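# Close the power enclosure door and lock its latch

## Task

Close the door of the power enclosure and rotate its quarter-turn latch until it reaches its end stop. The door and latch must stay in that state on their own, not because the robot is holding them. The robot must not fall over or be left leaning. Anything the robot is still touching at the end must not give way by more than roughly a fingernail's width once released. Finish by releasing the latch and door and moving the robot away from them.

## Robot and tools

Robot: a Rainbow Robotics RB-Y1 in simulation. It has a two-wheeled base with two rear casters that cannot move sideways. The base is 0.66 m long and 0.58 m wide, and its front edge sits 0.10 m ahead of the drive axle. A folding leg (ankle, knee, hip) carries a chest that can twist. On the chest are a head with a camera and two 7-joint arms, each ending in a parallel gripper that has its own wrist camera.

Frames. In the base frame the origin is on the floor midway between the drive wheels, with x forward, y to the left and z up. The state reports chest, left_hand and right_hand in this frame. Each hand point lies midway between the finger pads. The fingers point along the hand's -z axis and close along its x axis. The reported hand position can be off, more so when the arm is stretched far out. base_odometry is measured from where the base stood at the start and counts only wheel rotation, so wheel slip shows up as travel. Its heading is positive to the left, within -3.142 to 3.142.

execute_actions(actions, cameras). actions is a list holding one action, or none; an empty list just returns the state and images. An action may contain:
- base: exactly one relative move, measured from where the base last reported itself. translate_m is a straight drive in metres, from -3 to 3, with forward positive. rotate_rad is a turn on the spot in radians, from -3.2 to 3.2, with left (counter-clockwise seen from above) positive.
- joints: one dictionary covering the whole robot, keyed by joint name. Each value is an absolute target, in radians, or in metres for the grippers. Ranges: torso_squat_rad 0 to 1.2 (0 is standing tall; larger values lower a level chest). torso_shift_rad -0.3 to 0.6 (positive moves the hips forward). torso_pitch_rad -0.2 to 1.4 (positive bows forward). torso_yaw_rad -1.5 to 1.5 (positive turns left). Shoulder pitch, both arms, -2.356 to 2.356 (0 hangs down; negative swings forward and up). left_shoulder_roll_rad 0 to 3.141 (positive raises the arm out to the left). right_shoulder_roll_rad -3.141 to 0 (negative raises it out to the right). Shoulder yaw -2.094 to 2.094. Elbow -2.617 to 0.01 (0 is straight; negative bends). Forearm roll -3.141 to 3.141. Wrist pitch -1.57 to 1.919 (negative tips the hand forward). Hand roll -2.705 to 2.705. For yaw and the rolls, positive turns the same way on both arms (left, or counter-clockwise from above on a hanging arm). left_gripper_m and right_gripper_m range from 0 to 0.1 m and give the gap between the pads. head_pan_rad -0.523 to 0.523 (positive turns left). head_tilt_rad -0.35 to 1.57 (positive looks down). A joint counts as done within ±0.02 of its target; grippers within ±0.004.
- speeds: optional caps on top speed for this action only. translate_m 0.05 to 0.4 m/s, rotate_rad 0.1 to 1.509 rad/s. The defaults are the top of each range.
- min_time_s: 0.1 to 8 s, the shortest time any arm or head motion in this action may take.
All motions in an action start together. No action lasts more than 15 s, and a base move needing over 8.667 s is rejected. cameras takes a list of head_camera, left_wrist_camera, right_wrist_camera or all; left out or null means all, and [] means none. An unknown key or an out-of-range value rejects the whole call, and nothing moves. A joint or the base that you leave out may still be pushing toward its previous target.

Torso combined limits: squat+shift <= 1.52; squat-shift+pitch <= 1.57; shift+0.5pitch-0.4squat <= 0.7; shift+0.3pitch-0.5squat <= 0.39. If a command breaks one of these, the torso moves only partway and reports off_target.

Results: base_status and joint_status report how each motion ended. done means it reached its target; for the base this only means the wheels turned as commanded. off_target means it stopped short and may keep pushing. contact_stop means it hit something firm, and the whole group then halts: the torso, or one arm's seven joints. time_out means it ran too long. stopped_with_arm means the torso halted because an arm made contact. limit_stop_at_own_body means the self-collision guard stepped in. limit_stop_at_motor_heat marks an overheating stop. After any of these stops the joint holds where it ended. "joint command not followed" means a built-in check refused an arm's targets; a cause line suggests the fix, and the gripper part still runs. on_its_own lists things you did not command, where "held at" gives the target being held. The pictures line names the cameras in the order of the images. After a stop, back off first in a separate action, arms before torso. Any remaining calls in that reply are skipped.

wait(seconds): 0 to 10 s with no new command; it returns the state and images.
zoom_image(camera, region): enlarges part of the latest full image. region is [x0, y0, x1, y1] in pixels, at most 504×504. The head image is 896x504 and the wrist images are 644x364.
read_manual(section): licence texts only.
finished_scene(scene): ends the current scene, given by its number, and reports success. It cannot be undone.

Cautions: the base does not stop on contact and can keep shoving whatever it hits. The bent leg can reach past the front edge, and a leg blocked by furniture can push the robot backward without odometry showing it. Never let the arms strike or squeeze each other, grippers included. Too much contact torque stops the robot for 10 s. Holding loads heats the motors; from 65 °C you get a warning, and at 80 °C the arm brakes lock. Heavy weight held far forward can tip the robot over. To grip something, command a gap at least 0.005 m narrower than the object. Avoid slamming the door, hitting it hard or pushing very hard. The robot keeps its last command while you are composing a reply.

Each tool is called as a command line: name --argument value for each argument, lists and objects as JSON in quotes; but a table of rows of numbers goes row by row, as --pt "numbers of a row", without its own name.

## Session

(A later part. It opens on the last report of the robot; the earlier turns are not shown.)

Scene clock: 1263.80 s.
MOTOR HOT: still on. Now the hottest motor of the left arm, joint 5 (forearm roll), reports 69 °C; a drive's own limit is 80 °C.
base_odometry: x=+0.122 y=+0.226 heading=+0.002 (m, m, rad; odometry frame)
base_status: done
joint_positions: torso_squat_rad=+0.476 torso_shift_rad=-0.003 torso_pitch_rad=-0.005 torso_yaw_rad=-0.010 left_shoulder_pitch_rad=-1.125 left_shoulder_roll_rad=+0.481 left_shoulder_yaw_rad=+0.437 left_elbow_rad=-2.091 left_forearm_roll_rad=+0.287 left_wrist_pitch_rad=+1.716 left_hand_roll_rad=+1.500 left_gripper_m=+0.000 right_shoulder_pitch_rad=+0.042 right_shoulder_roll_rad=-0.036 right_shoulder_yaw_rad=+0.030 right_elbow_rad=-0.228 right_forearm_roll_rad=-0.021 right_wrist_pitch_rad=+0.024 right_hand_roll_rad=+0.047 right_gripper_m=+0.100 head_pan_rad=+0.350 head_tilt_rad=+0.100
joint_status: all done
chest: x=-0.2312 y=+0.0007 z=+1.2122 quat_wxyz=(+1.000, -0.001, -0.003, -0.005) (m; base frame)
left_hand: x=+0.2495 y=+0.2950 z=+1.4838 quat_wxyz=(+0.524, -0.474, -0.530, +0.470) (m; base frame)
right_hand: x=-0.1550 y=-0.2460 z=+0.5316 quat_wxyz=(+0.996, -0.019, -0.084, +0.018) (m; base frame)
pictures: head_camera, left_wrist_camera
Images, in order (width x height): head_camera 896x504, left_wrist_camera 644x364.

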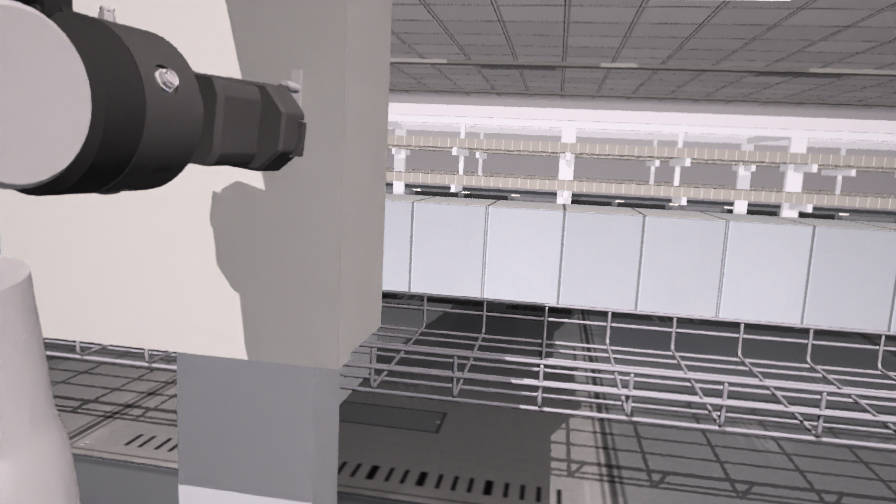

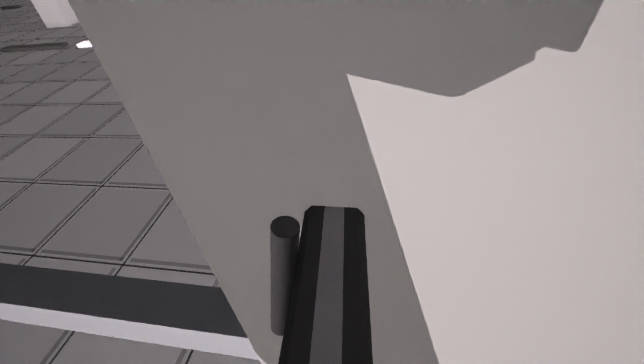

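execute_actions --actions '[{"base":{"translate_m":-0.07},"speeds":{"translate_m":0.08}}]' --cameras '["head_camera","left_wrist_camera"]'

zoom_image --camera "head_camera" --region '[240, 30, 440, 180]'

Scene clock: 1274.77 s.
MOTOR HOT: still on. Now the hottest motor of the left arm, joint 5 (forearm roll), reports 67 °C; a drive's own limit is 80 °C.
base_odometry: x=+0.052 y=+0.226 heading=+0.001 (m, m, rad; odometry frame)
base_status: done
joint_positions: torso_squat_rad=+0.475 torso_shift_rad=+0.000 torso_pitch_rad=+0.000 torso_yaw_rad=-0.012 left_shoulder_pitch_rad=-1.126 left_shoulder_roll_rad=+0.475 left_shoulder_yaw_rad=+0.431 left_elbow_rad=-2.087 left_forearm_roll_rad=+0.290 left_wrist_pitch_rad=+1.714 left_hand_roll_rad=+1.500 left_gripper_m=+0.000 right_shoulder_pitch_rad=+0.042 right_shoulder_roll_rad=-0.036 right_shoulder_yaw_rad=+0.030 right_elbow_rad=-0.228 right_forearm_roll_rad=-0.021 right_wrist_pitch_rad=+0.024 right_hand_roll_rad=+0.047 right_gripper_m=+0.100 head_pan_rad=+0.350 head_tilt_rad=+0.100
joint_status: not commanded
chest: x=-0.2280 y=-0.0007 z=+1.2124 quat_wxyz=(+1.000, +0.001, +0.000, -0.006) (m; base frame)
left_hand: x=+0.2566 y=+0.2872 z=+1.4808 quat_wxyz=(+0.530, -0.474, -0.525, +0.467) (m; base frame)
right_hand: x=-0.1557 y=-0.2459 z=+0.5309 quat_wxyz=(+0.996, -0.017, -0.082, +0.017) (m; base frame)
pictures: head_camera, left_wrist_camera
Images, in order (width x height): head_camera 896x504, left_wrist_camera 644x364.

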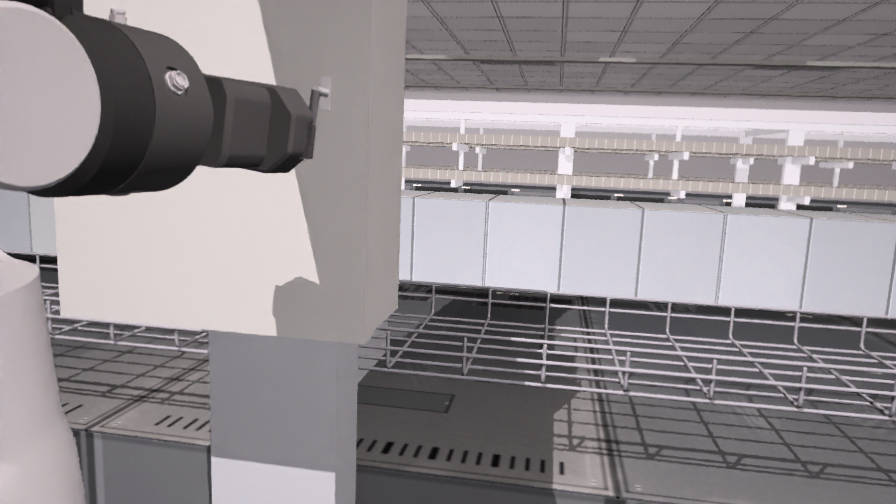

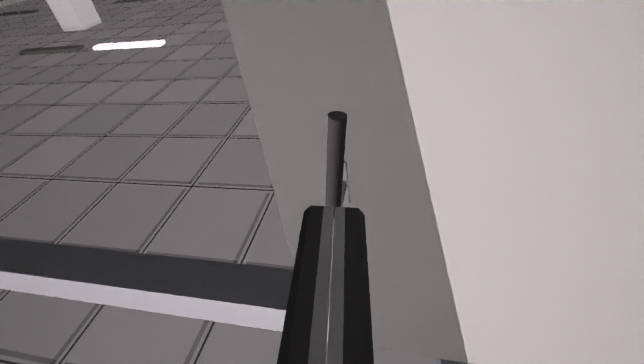

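Region (240, 30, 440, 180) of head_camera's 896x504 image, scaled by 2.520, with more detail than that image has; it fills the top 378 rows of this view, and the rest is white.

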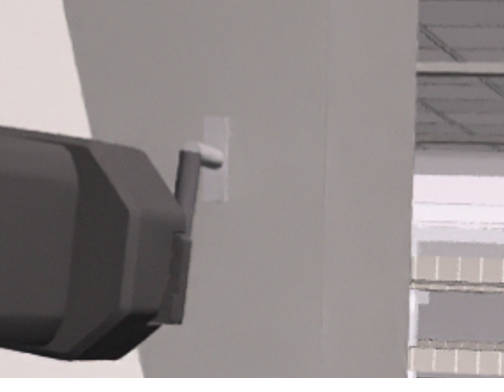

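execute_actions --actions '[{"joints":{"torso_yaw_rad":0.024,"left_hand_roll_rad":1.57}}]' --cameras '["left_wrist_camera"]'

execute_actions --actions '[{"base":{"translate_m":0.065},"speeds":{"translate_m":0.07}}]' --cameras '["head_camera","left_wrist_camera"]'

Scene clock: 1288.40 s.
MOTOR HOT: cleared. Now the hottest motor of the left arm, joint 5 (forearm roll), reports 56 °C.
base_odometry: x=+0.052 y=+0.226 heading=+0.001 (m, m, rad; odometry frame)
base_status: not commanded
joint_positions: torso_squat_rad=+0.475 torso_shift_rad=+0.000 torso_pitch_rad=+0.000 torso_yaw_rad=+0.024 left_shoulder_pitch_rad=-1.126 left_shoulder_roll_rad=+0.475 left_shoulder_yaw_rad=+0.431 left_elbow_rad=-2.087 left_forearm_roll_rad=+0.290 left_wrist_pitch_rad=+1.714 left_hand_roll_rad=+1.570 left_gripper_m=+0.000 right_shoulder_pitch_rad=+0.042 right_shoulder_roll_rad=-0.036 right_shoulder_yaw_rad=+0.030 right_elbow_rad=-0.228 right_forearm_roll_rad=-0.021 right_wrist_pitch_rad=+0.024 right_hand_roll_rad=+0.047 right_gripper_m=+0.100 head_pan_rad=+0.350 head_tilt_rad=+0.100
joint_status: all done
chest: x=-0.2280 y=-0.0007 z=+1.2124 quat_wxyz=(+1.000, +0.001, +0.000, +0.012) (m; base frame)
left_hand: x=+0.2459 y=+0.3044 z=+1.4808 quat_wxyz=(+0.505, -0.483, -0.517, +0.495) (m; base frame)
right_hand: x=-0.1469 y=-0.2431 z=+0.5309 quat_wxyz=(+0.996, -0.016, -0.082, +0.035) (m; base frame)
pictures: left_wrist_camera
Images, in order (width x height): left_wrist_camera 644x364.

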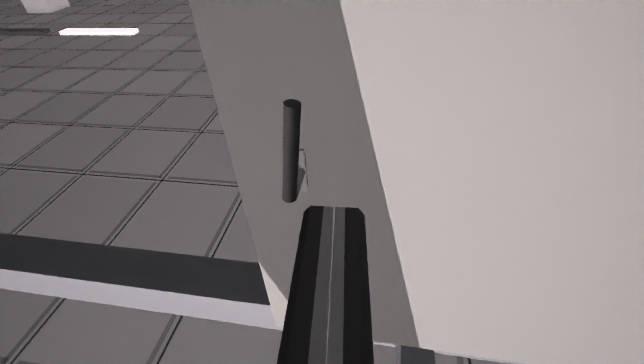

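Scene clock: 1290.03 s.
base_odometry: x=+0.117 y=+0.226 heading=+0.001 (m, m, rad; odometry frame)
base_status: done
joint_positions: torso_squat_rad=+0.475 torso_shift_rad=+0.000 torso_pitch_rad=+0.000 torso_yaw_rad=+0.024 left_shoulder_pitch_rad=-1.126 left_shoulder_roll_rad=+0.475 left_shoulder_yaw_rad=+0.431 left_elbow_rad=-2.087 left_forearm_roll_rad=+0.290 left_wrist_pitch_rad=+1.714 left_hand_roll_rad=+1.570 left_gripper_m=+0.000 right_shoulder_pitch_rad=+0.042 right_shoulder_roll_rad=-0.036 right_shoulder_yaw_rad=+0.030 right_elbow_rad=-0.228 right_forearm_roll_rad=-0.021 right_wrist_pitch_rad=+0.024 right_hand_roll_rad=+0.047 right_gripper_m=+0.100 head_pan_rad=+0.350 head_tilt_rad=+0.100
joint_status: not commanded
chest: x=-0.2280 y=-0.0007 z=+1.2124 quat_wxyz=(+1.000, +0.001, +0.000, +0.012) (m; base frame)
left_hand: x=+0.2460 y=+0.3044 z=+1.4807 quat_wxyz=(+0.505, -0.483, -0.517, +0.495) (m; base frame)
right_hand: x=-0.1469 y=-0.2431 z=+0.5309 quat_wxyz=(+0.996, -0.016, -0.082, +0.035) (m; base frame)
pictures: head_camera, left_wrist_camera
Images, in order (width x height): head_camera 896x504, left_wrist_camera 644x364.

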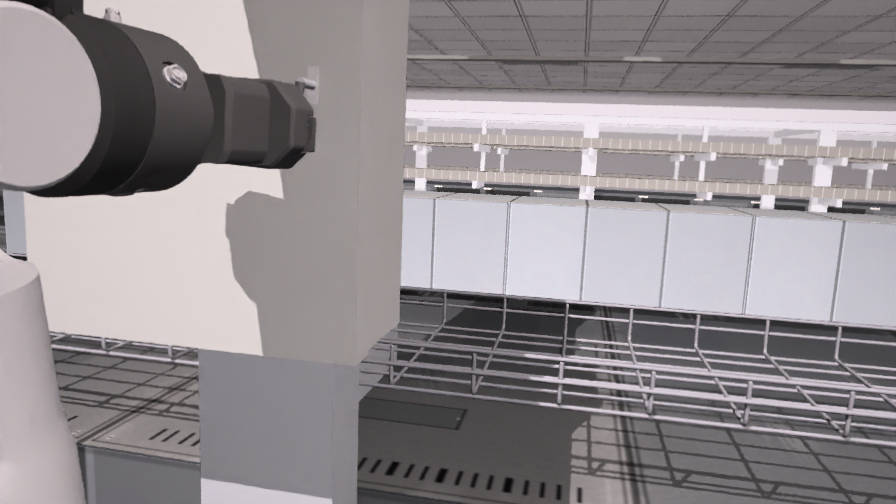

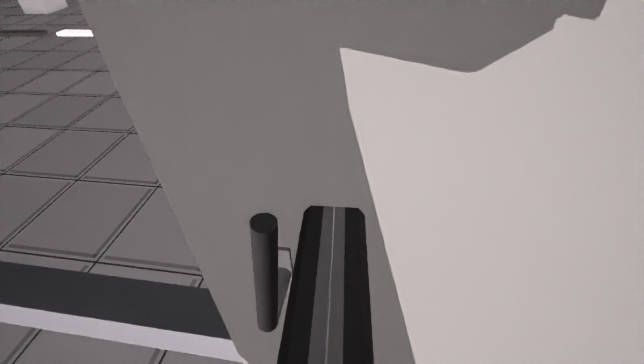

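execute_actions --actions '[{"base":{"translate_m":-0.008},"speeds":{"translate_m":0.05}}]' --cameras '[]'

execute_actions --actions '[{"joints":{"torso_yaw_rad":-0.012}}]' --cameras '["head_camera","left_wrist_camera"]'

Scene clock: 1305.87 s.
base_odometry: x=+0.109 y=+0.226 heading=+0.001 (m, m, rad; odometry frame)
base_status: done
joint_positions: torso_squat_rad=+0.475 torso_shift_rad=+0.000 torso_pitch_rad=+0.000 torso_yaw_rad=+0.024 left_shoulder_pitch_rad=-1.126 left_shoulder_roll_rad=+0.475 left_shoulder_yaw_rad=+0.431 left_elbow_rad=-2.087 left_forearm_roll_rad=+0.290 left_wrist_pitch_rad=+1.714 left_hand_roll_rad=+1.570 left_gripper_m=+0.000 right_shoulder_pitch_rad=+0.042 right_shoulder_roll_rad=-0.036 right_shoulder_yaw_rad=+0.030 right_elbow_rad=-0.228 right_forearm_roll_rad=-0.021 right_wrist_pitch_rad=+0.024 right_hand_roll_rad=+0.047 right_gripper_m=+0.100 head_pan_rad=+0.350 head_tilt_rad=+0.100
joint_status: not commanded
chest: x=-0.2280 y=-0.0007 z=+1.2124 quat_wxyz=(+1.000, +0.001, +0.000, +0.012) (m; base frame)
left_hand: x=+0.2460 y=+0.3044 z=+1.4808 quat_wxyz=(+0.505, -0.483, -0.517, +0.495) (m; base frame)
right_hand: x=-0.1470 y=-0.2431 z=+0.5309 quat_wxyz=(+0.996, -0.016, -0.082, +0.035) (m; base frame)
pictures: none
No camera images: the call's "cameras" was empty. Leave "cameras" out to get every camera's image.

Scene clock: 1306.83 s.
base_odometry: x=+0.109 y=+0.226 heading=+0.001 (m, m, rad; odometry frame)
base_status: not commanded
joint_positions: torso_squat_rad=+0.475 torso_shift_rad=-0.001 torso_pitch_rad=-0.001 torso_yaw_rad=-0.007 left_shoulder_pitch_rad=-1.125 left_shoulder_roll_rad=+0.479 left_shoulder_yaw_rad=+0.435 left_elbow_rad=-2.087 left_forearm_roll_rad=+0.287 left_wrist_pitch_rad=+1.714 left_hand_roll_rad=+1.570 left_gripper_m=+0.000 right_shoulder_pitch_rad=+0.042 right_shoulder_roll_rad=-0.036 right_shoulder_yaw_rad=+0.030 right_elbow_rad=-0.228 right_forearm_roll_rad=-0.021 right_wrist_pitch_rad=+0.024 right_hand_roll_rad=+0.047 right_gripper_m=+0.100 head_pan_rad=+0.350 head_tilt_rad=+0.100
joint_status: torso_yaw_rad contact_stop (moved -0.031 of -0.036)
chest: x=-0.2287 y=+0.0003 z=+1.2124 quat_wxyz=(+1.000, +0.000, -0.001, -0.004) (m; base frame)
left_hand: x=+0.2538 y=+0.2942 z=+1.4812 quat_wxyz=(+0.509, -0.490, -0.511, +0.489) (m; base frame)
right_hand: x=-0.1546 y=-0.2456 z=+0.5313 quat_wxyz=(+0.996, -0.018, -0.082, +0.019) (m; base frame)
pictures: head_camera, left_wrist_camera
Images, in order (width x height): head_camera 896x504, left_wrist_camera 644x364.

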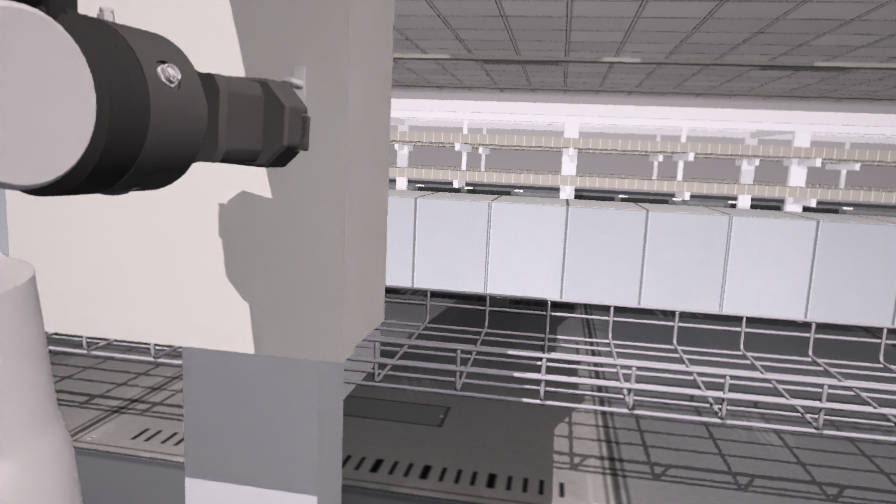

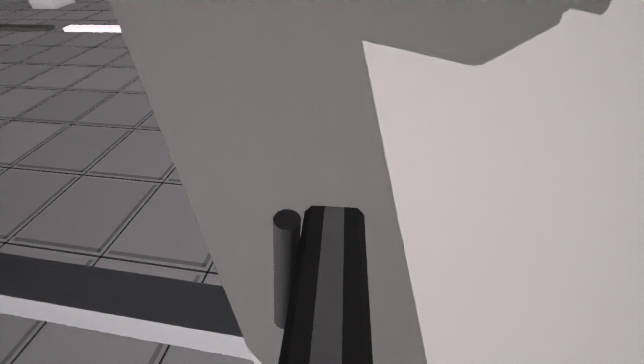

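execute_actions --actions '[{"joints":{"torso_yaw_rad":-0.005,"torso_squat_rad":0.49,"torso_shift_rad":0,"torso_pitch_rad":0}}]' --cameras '[]'

execute_actions --actions '[{"base":{"rotate_rad":-0.04},"speeds":{"rotate_rad":0.1}}]' --cameras '["head_camera","left_wrist_camera"]'

Scene clock: 1322.30 s.
base_odometry: x=+0.109 y=+0.226 heading=+0.001 (m, m, rad; odometry frame)
base_status: not commanded
joint_positions: torso_squat_rad=+0.490 torso_shift_rad=+0.000 torso_pitch_rad=-0.001 torso_yaw_rad=-0.004 left_shoulder_pitch_rad=-1.126 left_shoulder_roll_rad=+0.479 left_shoulder_yaw_rad=+0.435 left_elbow_rad=-2.087 left_forearm_roll_rad=+0.287 left_wrist_pitch_rad=+1.713 left_hand_roll_rad=+1.570 left_gripper_m=+0.000 right_shoulder_pitch_rad=+0.042 right_shoulder_roll_rad=-0.036 right_shoulder_yaw_rad=+0.030 right_elbow_rad=-0.228 right_forearm_roll_rad=-0.021 right_wrist_pitch_rad=+0.024 right_hand_roll_rad=+0.047 right_gripper_m=+0.100 head_pan_rad=+0.350 head_tilt_rad=+0.100
joint_status: all done
chest: x=-0.2283 y=+0.0002 z=+1.2075 quat_wxyz=(+1.000, +0.000, +0.000, -0.002) (m; base frame)
left_hand: x=+0.2532 y=+0.2954 z=+1.4768 quat_wxyz=(+0.508, -0.490, -0.512, +0.489) (m; base frame)
right_hand: x=-0.1539 y=-0.2454 z=+0.5264 quat_wxyz=(+0.996, -0.018, -0.082, +0.021) (m; base frame)
pictures: none
No camera images: the call's "cameras" was empty. Leave "cameras" out to get every camera's image.

Scene clock: 1323.63 s.
base_odometry: x=+0.108 y=+0.226 heading=-0.036 (m, m, rad; odometry frame)
base_status: done
joint_positions: torso_squat_rad=+0.490 torso_shift_rad=-0.001 torso_pitch_rad=-0.003 torso_yaw_rad=-0.003 left_shoulder_pitch_rad=-1.124 left_shoulder_roll_rad=+0.481 left_shoulder_yaw_rad=+0.437 left_elbow_rad=-2.089 left_forearm_roll_rad=+0.286 left_wrist_pitch_rad=+1.715 left_hand_roll_rad=+1.570 left_gripper_m=+0.000 right_shoulder_pitch_rad=+0.042 right_shoulder_roll_rad=-0.036 right_shoulder_yaw_rad=+0.030 right_elbow_rad=-0.228 right_forearm_roll_rad=-0.021 right_wrist_pitch_rad=+0.024 right_hand_roll_rad=+0.047 right_gripper_m=+0.100 head_pan_rad=+0.350 head_tilt_rad=+0.100
joint_status: not commanded
chest: x=-0.2298 y=+0.0008 z=+1.2074 quat_wxyz=(+1.000, -0.001, -0.001, -0.002) (m; base frame)
left_hand: x=+0.2504 y=+0.2983 z=+1.4769 quat_wxyz=(+0.507, -0.489, -0.513, +0.491) (m; base frame)
right_hand: x=-0.1535 y=-0.2455 z=+0.5267 quat_wxyz=(+0.996, -0.018, -0.083, +0.021) (m; base frame)
pictures: head_camera, left_wrist_camera
Images, in order (width x height): head_camera 896x504, left_wrist_camera 644x364.

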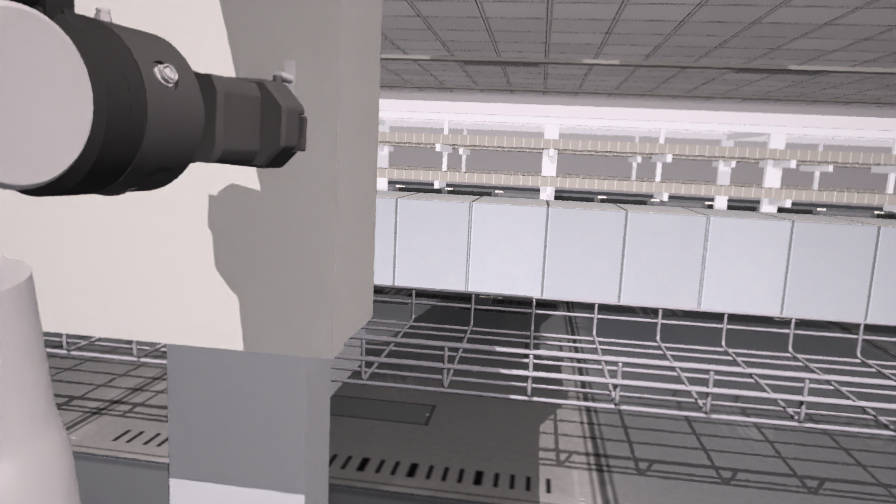

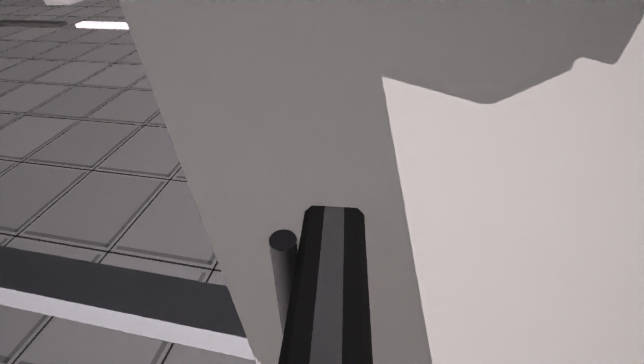

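Now back off and inspect with the hand out of the way.

execute_actions --actions '[{"base":{"rotate_rad":0.02},"speeds":{"rotate_rad":0.1}}]' --cameras '[]'

execute_actions --actions '[{"base":{"translate_m":-0.09},"speeds":{"translate_m":0.1}}]' --cameras '["left_wrist_camera"]'

execute_actions --actions '[{"joints":{"torso_squat_rad":0.75}}]' --cameras '["head_camera","left_wrist_camera"]'

Scene clock: 1329.93 s.
base_odometry: x=+0.109 y=+0.226 heading=-0.015 (m, m, rad; odometry frame)
base_status: done
joint_positions: torso_squat_rad=+0.490 torso_shift_rad=+0.000 torso_pitch_rad=-0.001 torso_yaw_rad=-0.004 left_shoulder_pitch_rad=-1.125 left_shoulder_roll_rad=+0.479 left_shoulder_yaw_rad=+0.435 left_elbow_rad=-2.087 left_forearm_roll_rad=+0.287 left_wrist_pitch_rad=+1.714 left_hand_roll_rad=+1.570 left_gripper_m=+0.000 right_shoulder_pitch_rad=+0.042 right_shoulder_roll_rad=-0.036 right_shoulder_yaw_rad=+0.030 right_elbow_rad=-0.228 right_forearm_roll_rad=-0.021 right_wrist_pitch_rad=+0.024 right_hand_roll_rad=+0.047 right_gripper_m=+0.100 head_pan_rad=+0.350 head_tilt_rad=+0.100
joint_status: not commanded
chest: x=-0.2283 y=+0.0003 z=+1.2075 quat_wxyz=(+1.000, +0.000, +0.000, -0.002) (m; base frame)
left_hand: x=+0.2533 y=+0.2957 z=+1.4764 quat_wxyz=(+0.508, -0.490, -0.512, +0.490) (m; base frame)
right_hand: x=-0.1538 y=-0.2454 z=+0.5264 quat_wxyz=(+0.996, -0.018, -0.082, +0.021) (m; base frame)
pictures: none
No camera images: the call's "cameras" was empty. Leave "cameras" out to get every camera's image.

Scene clock: 1331.83 s.
base_odometry: x=+0.019 y=+0.227 heading=-0.017 (m, m, rad; odometry frame)
base_status: done
joint_positions: torso_squat_rad=+0.490 torso_shift_rad=+0.000 torso_pitch_rad=+0.000 torso_yaw_rad=-0.005 left_shoulder_pitch_rad=-1.126 left_shoulder_roll_rad=+0.475 left_shoulder_yaw_rad=+0.431 left_elbow_rad=-2.087 left_forearm_roll_rad=+0.290 left_wrist_pitch_rad=+1.714 left_hand_roll_rad=+1.570 left_gripper_m=+0.000 right_shoulder_pitch_rad=+0.042 right_shoulder_roll_rad=-0.036 right_shoulder_yaw_rad=+0.030 right_elbow_rad=-0.228 right_forearm_roll_rad=-0.021 right_wrist_pitch_rad=+0.024 right_hand_roll_rad=+0.047 right_gripper_m=+0.100 head_pan_rad=+0.350 head_tilt_rad=+0.100
joint_status: not commanded
chest: x=-0.2281 y=-0.0007 z=+1.2075 quat_wxyz=(+1.000, +0.001, +0.000, -0.002) (m; base frame)
left_hand: x=+0.2544 y=+0.2906 z=+1.4760 quat_wxyz=(+0.512, -0.490, -0.510, +0.487) (m; base frame)
right_hand: x=-0.1540 y=-0.2454 z=+0.5260 quat_wxyz=(+0.996, -0.017, -0.082, +0.021) (m; base frame)
pictures: left_wrist_camera
Images, in order (width x height): left_wrist_camera 644x364.

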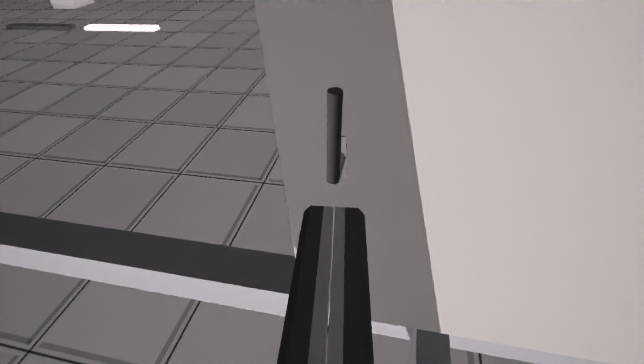

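Scene clock: 1333.47 s.
base_odometry: x=+0.019 y=+0.227 heading=-0.017 (m, m, rad; odometry frame)
base_status: not commanded
joint_positions: torso_squat_rad=+0.750 torso_shift_rad=+0.000 torso_pitch_rad=+0.000 torso_yaw_rad=-0.005 left_shoulder_pitch_rad=-1.126 left_shoulder_roll_rad=+0.475 left_shoulder_yaw_rad=+0.431 left_elbow_rad=-2.087 left_forearm_roll_rad=+0.290 left_wrist_pitch_rad=+1.714 left_hand_roll_rad=+1.570 left_gripper_m=+0.000 right_shoulder_pitch_rad=+0.042 right_shoulder_roll_rad=-0.036 right_shoulder_yaw_rad=+0.030 right_elbow_rad=-0.228 right_forearm_roll_rad=-0.021 right_wrist_pitch_rad=+0.024 right_hand_roll_rad=+0.047 right_gripper_m=+0.100 head_pan_rad=+0.350 head_tilt_rad=+0.100
joint_status: all done
chest: x=-0.2281 y=-0.0006 z=+1.1021 quat_wxyz=(+1.000, +0.001, +0.000, -0.002) (m; base frame)
left_hand: x=+0.2545 y=+0.2907 z=+1.3705 quat_wxyz=(+0.512, -0.490, -0.510, +0.487) (m; base frame)
right_hand: x=-0.1540 y=-0.2453 z=+0.4205 quat_wxyz=(+0.996, -0.017, -0.082, +0.021) (m; base frame)
pictures: head_camera, left_wrist_camera
Images, in order (width x height): head_camera 896x504, left_wrist_camera 644x364.

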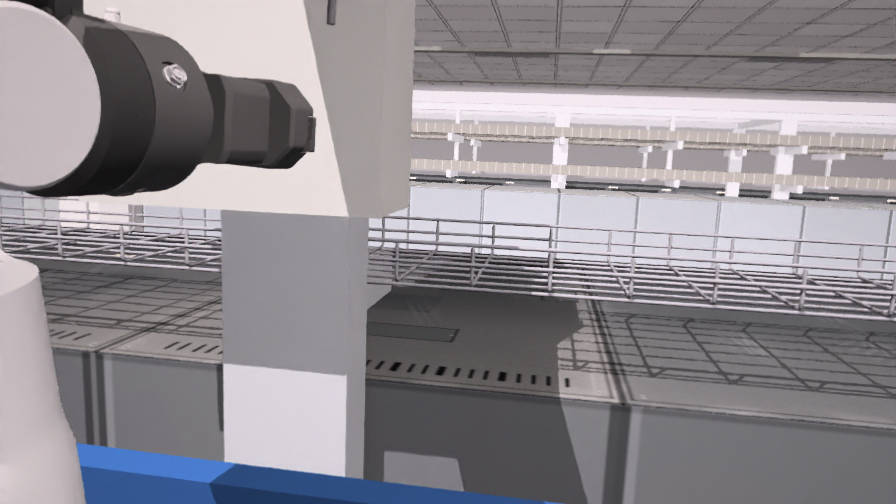

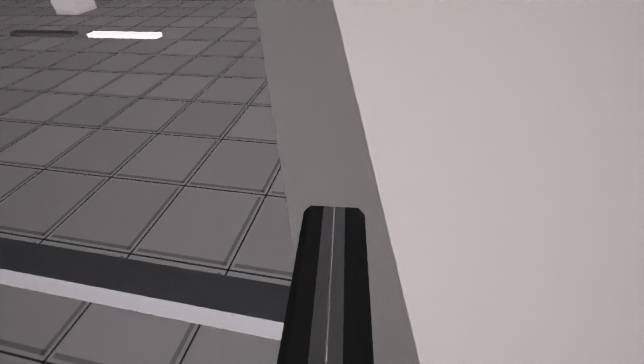

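execute_actions --actions '[{"joints":{"head_tilt_rad":-0.15}}]' --cameras '["head_camera"]'

zoom_image --camera "head_camera" --region '[250, 50, 450, 250]'

Scene clock: 1339.37 s.
base_odometry: x=+0.019 y=+0.227 heading=-0.017 (m, m, rad; odometry frame)
base_status: not commanded
joint_positions: torso_squat_rad=+0.750 torso_shift_rad=+0.000 torso_pitch_rad=+0.000 torso_yaw_rad=-0.005 left_shoulder_pitch_rad=-1.126 left_shoulder_roll_rad=+0.475 left_shoulder_yaw_rad=+0.431 left_elbow_rad=-2.087 left_forearm_roll_rad=+0.290 left_wrist_pitch_rad=+1.714 left_hand_roll_rad=+1.570 left_gripper_m=+0.000 right_shoulder_pitch_rad=+0.042 right_shoulder_roll_rad=-0.036 right_shoulder_yaw_rad=+0.030 right_elbow_rad=-0.228 right_forearm_roll_rad=-0.021 right_wrist_pitch_rad=+0.024 right_hand_roll_rad=+0.047 right_gripper_m=+0.100 head_pan_rad=+0.350 head_tilt_rad=-0.150
joint_status: all done
chest: x=-0.2281 y=-0.0006 z=+1.1021 quat_wxyz=(+1.000, +0.001, +0.000, -0.002) (m; base frame)
left_hand: x=+0.2545 y=+0.2907 z=+1.3705 quat_wxyz=(+0.512, -0.490, -0.510, +0.487) (m; base frame)
right_hand: x=-0.1540 y=-0.2453 z=+0.4205 quat_wxyz=(+0.996, -0.017, -0.082, +0.021) (m; base frame)
pictures: head_camera
Images, in order (width x height): head_camera 896x504.

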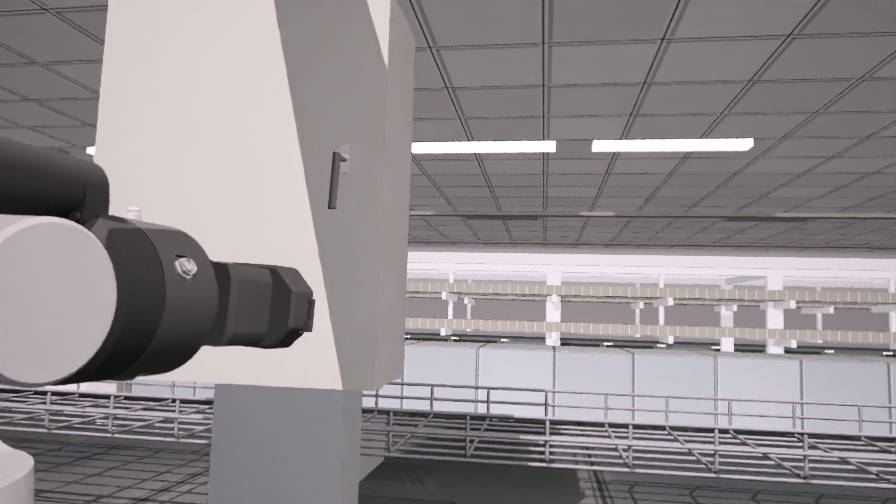

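Region (250, 50, 450, 250) of head_camera's 896x504 image, scaled by 2.520, with more detail than that image has.

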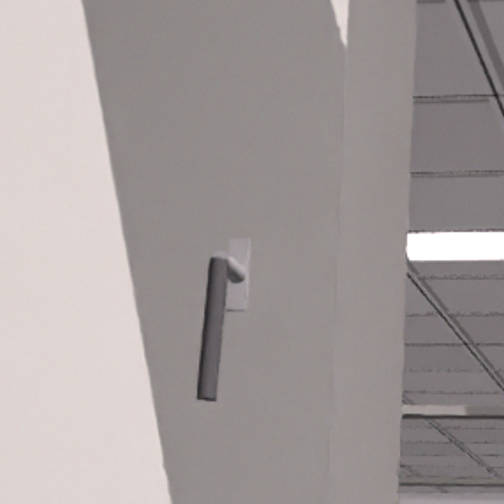

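execute_actions --actions '[{"base":{"translate_m":-0.2},"joints":{"head_tilt_rad":0.0,"torso_squat_rad":0.4}}]' --cameras '["head_camera"]'

finished_scene --scene 1

Scene clock: 1352.97 s.
base_odometry: x=-0.181 y=+0.231 heading=-0.018 (m, m, rad; odometry frame)
base_status: done
joint_positions: torso_squat_rad=+0.400 torso_shift_rad=+0.000 torso_pitch_rad=+0.000 torso_yaw_rad=-0.005 left_shoulder_pitch_rad=-1.126 left_shoulder_roll_rad=+0.475 left_shoulder_yaw_rad=+0.431 left_elbow_rad=-2.087 left_forearm_roll_rad=+0.290 left_wrist_pitch_rad=+1.714 left_hand_roll_rad=+1.570 left_gripper_m=+0.000 right_shoulder_pitch_rad=+0.042 right_shoulder_roll_rad=-0.036 right_shoulder_yaw_rad=+0.030 right_elbow_rad=-0.228 right_forearm_roll_rad=-0.021 right_wrist_pitch_rad=+0.024 right_hand_roll_rad=+0.047 right_gripper_m=+0.100 head_pan_rad=+0.350 head_tilt_rad=+0.000
joint_status: all done
chest: x=-0.2280 y=-0.0007 z=+1.2347 quat_wxyz=(+1.000, +0.001, +0.000, -0.002) (m; base frame)
left_hand: x=+0.2547 y=+0.2905 z=+1.5030 quat_wxyz=(+0.512, -0.490, -0.510, +0.487) (m; base frame)
right_hand: x=-0.1541 y=-0.2454 z=+0.5531 quat_wxyz=(+0.996, -0.017, -0.082, +0.021) (m; base frame)
pictures: head_camera
Images, in order (width x height): head_camera 896x504.

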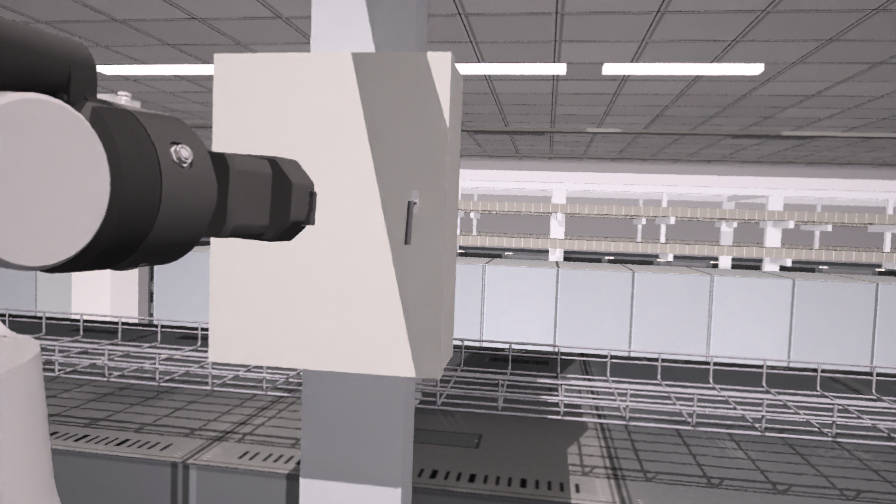

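The scene is finished: the task was done.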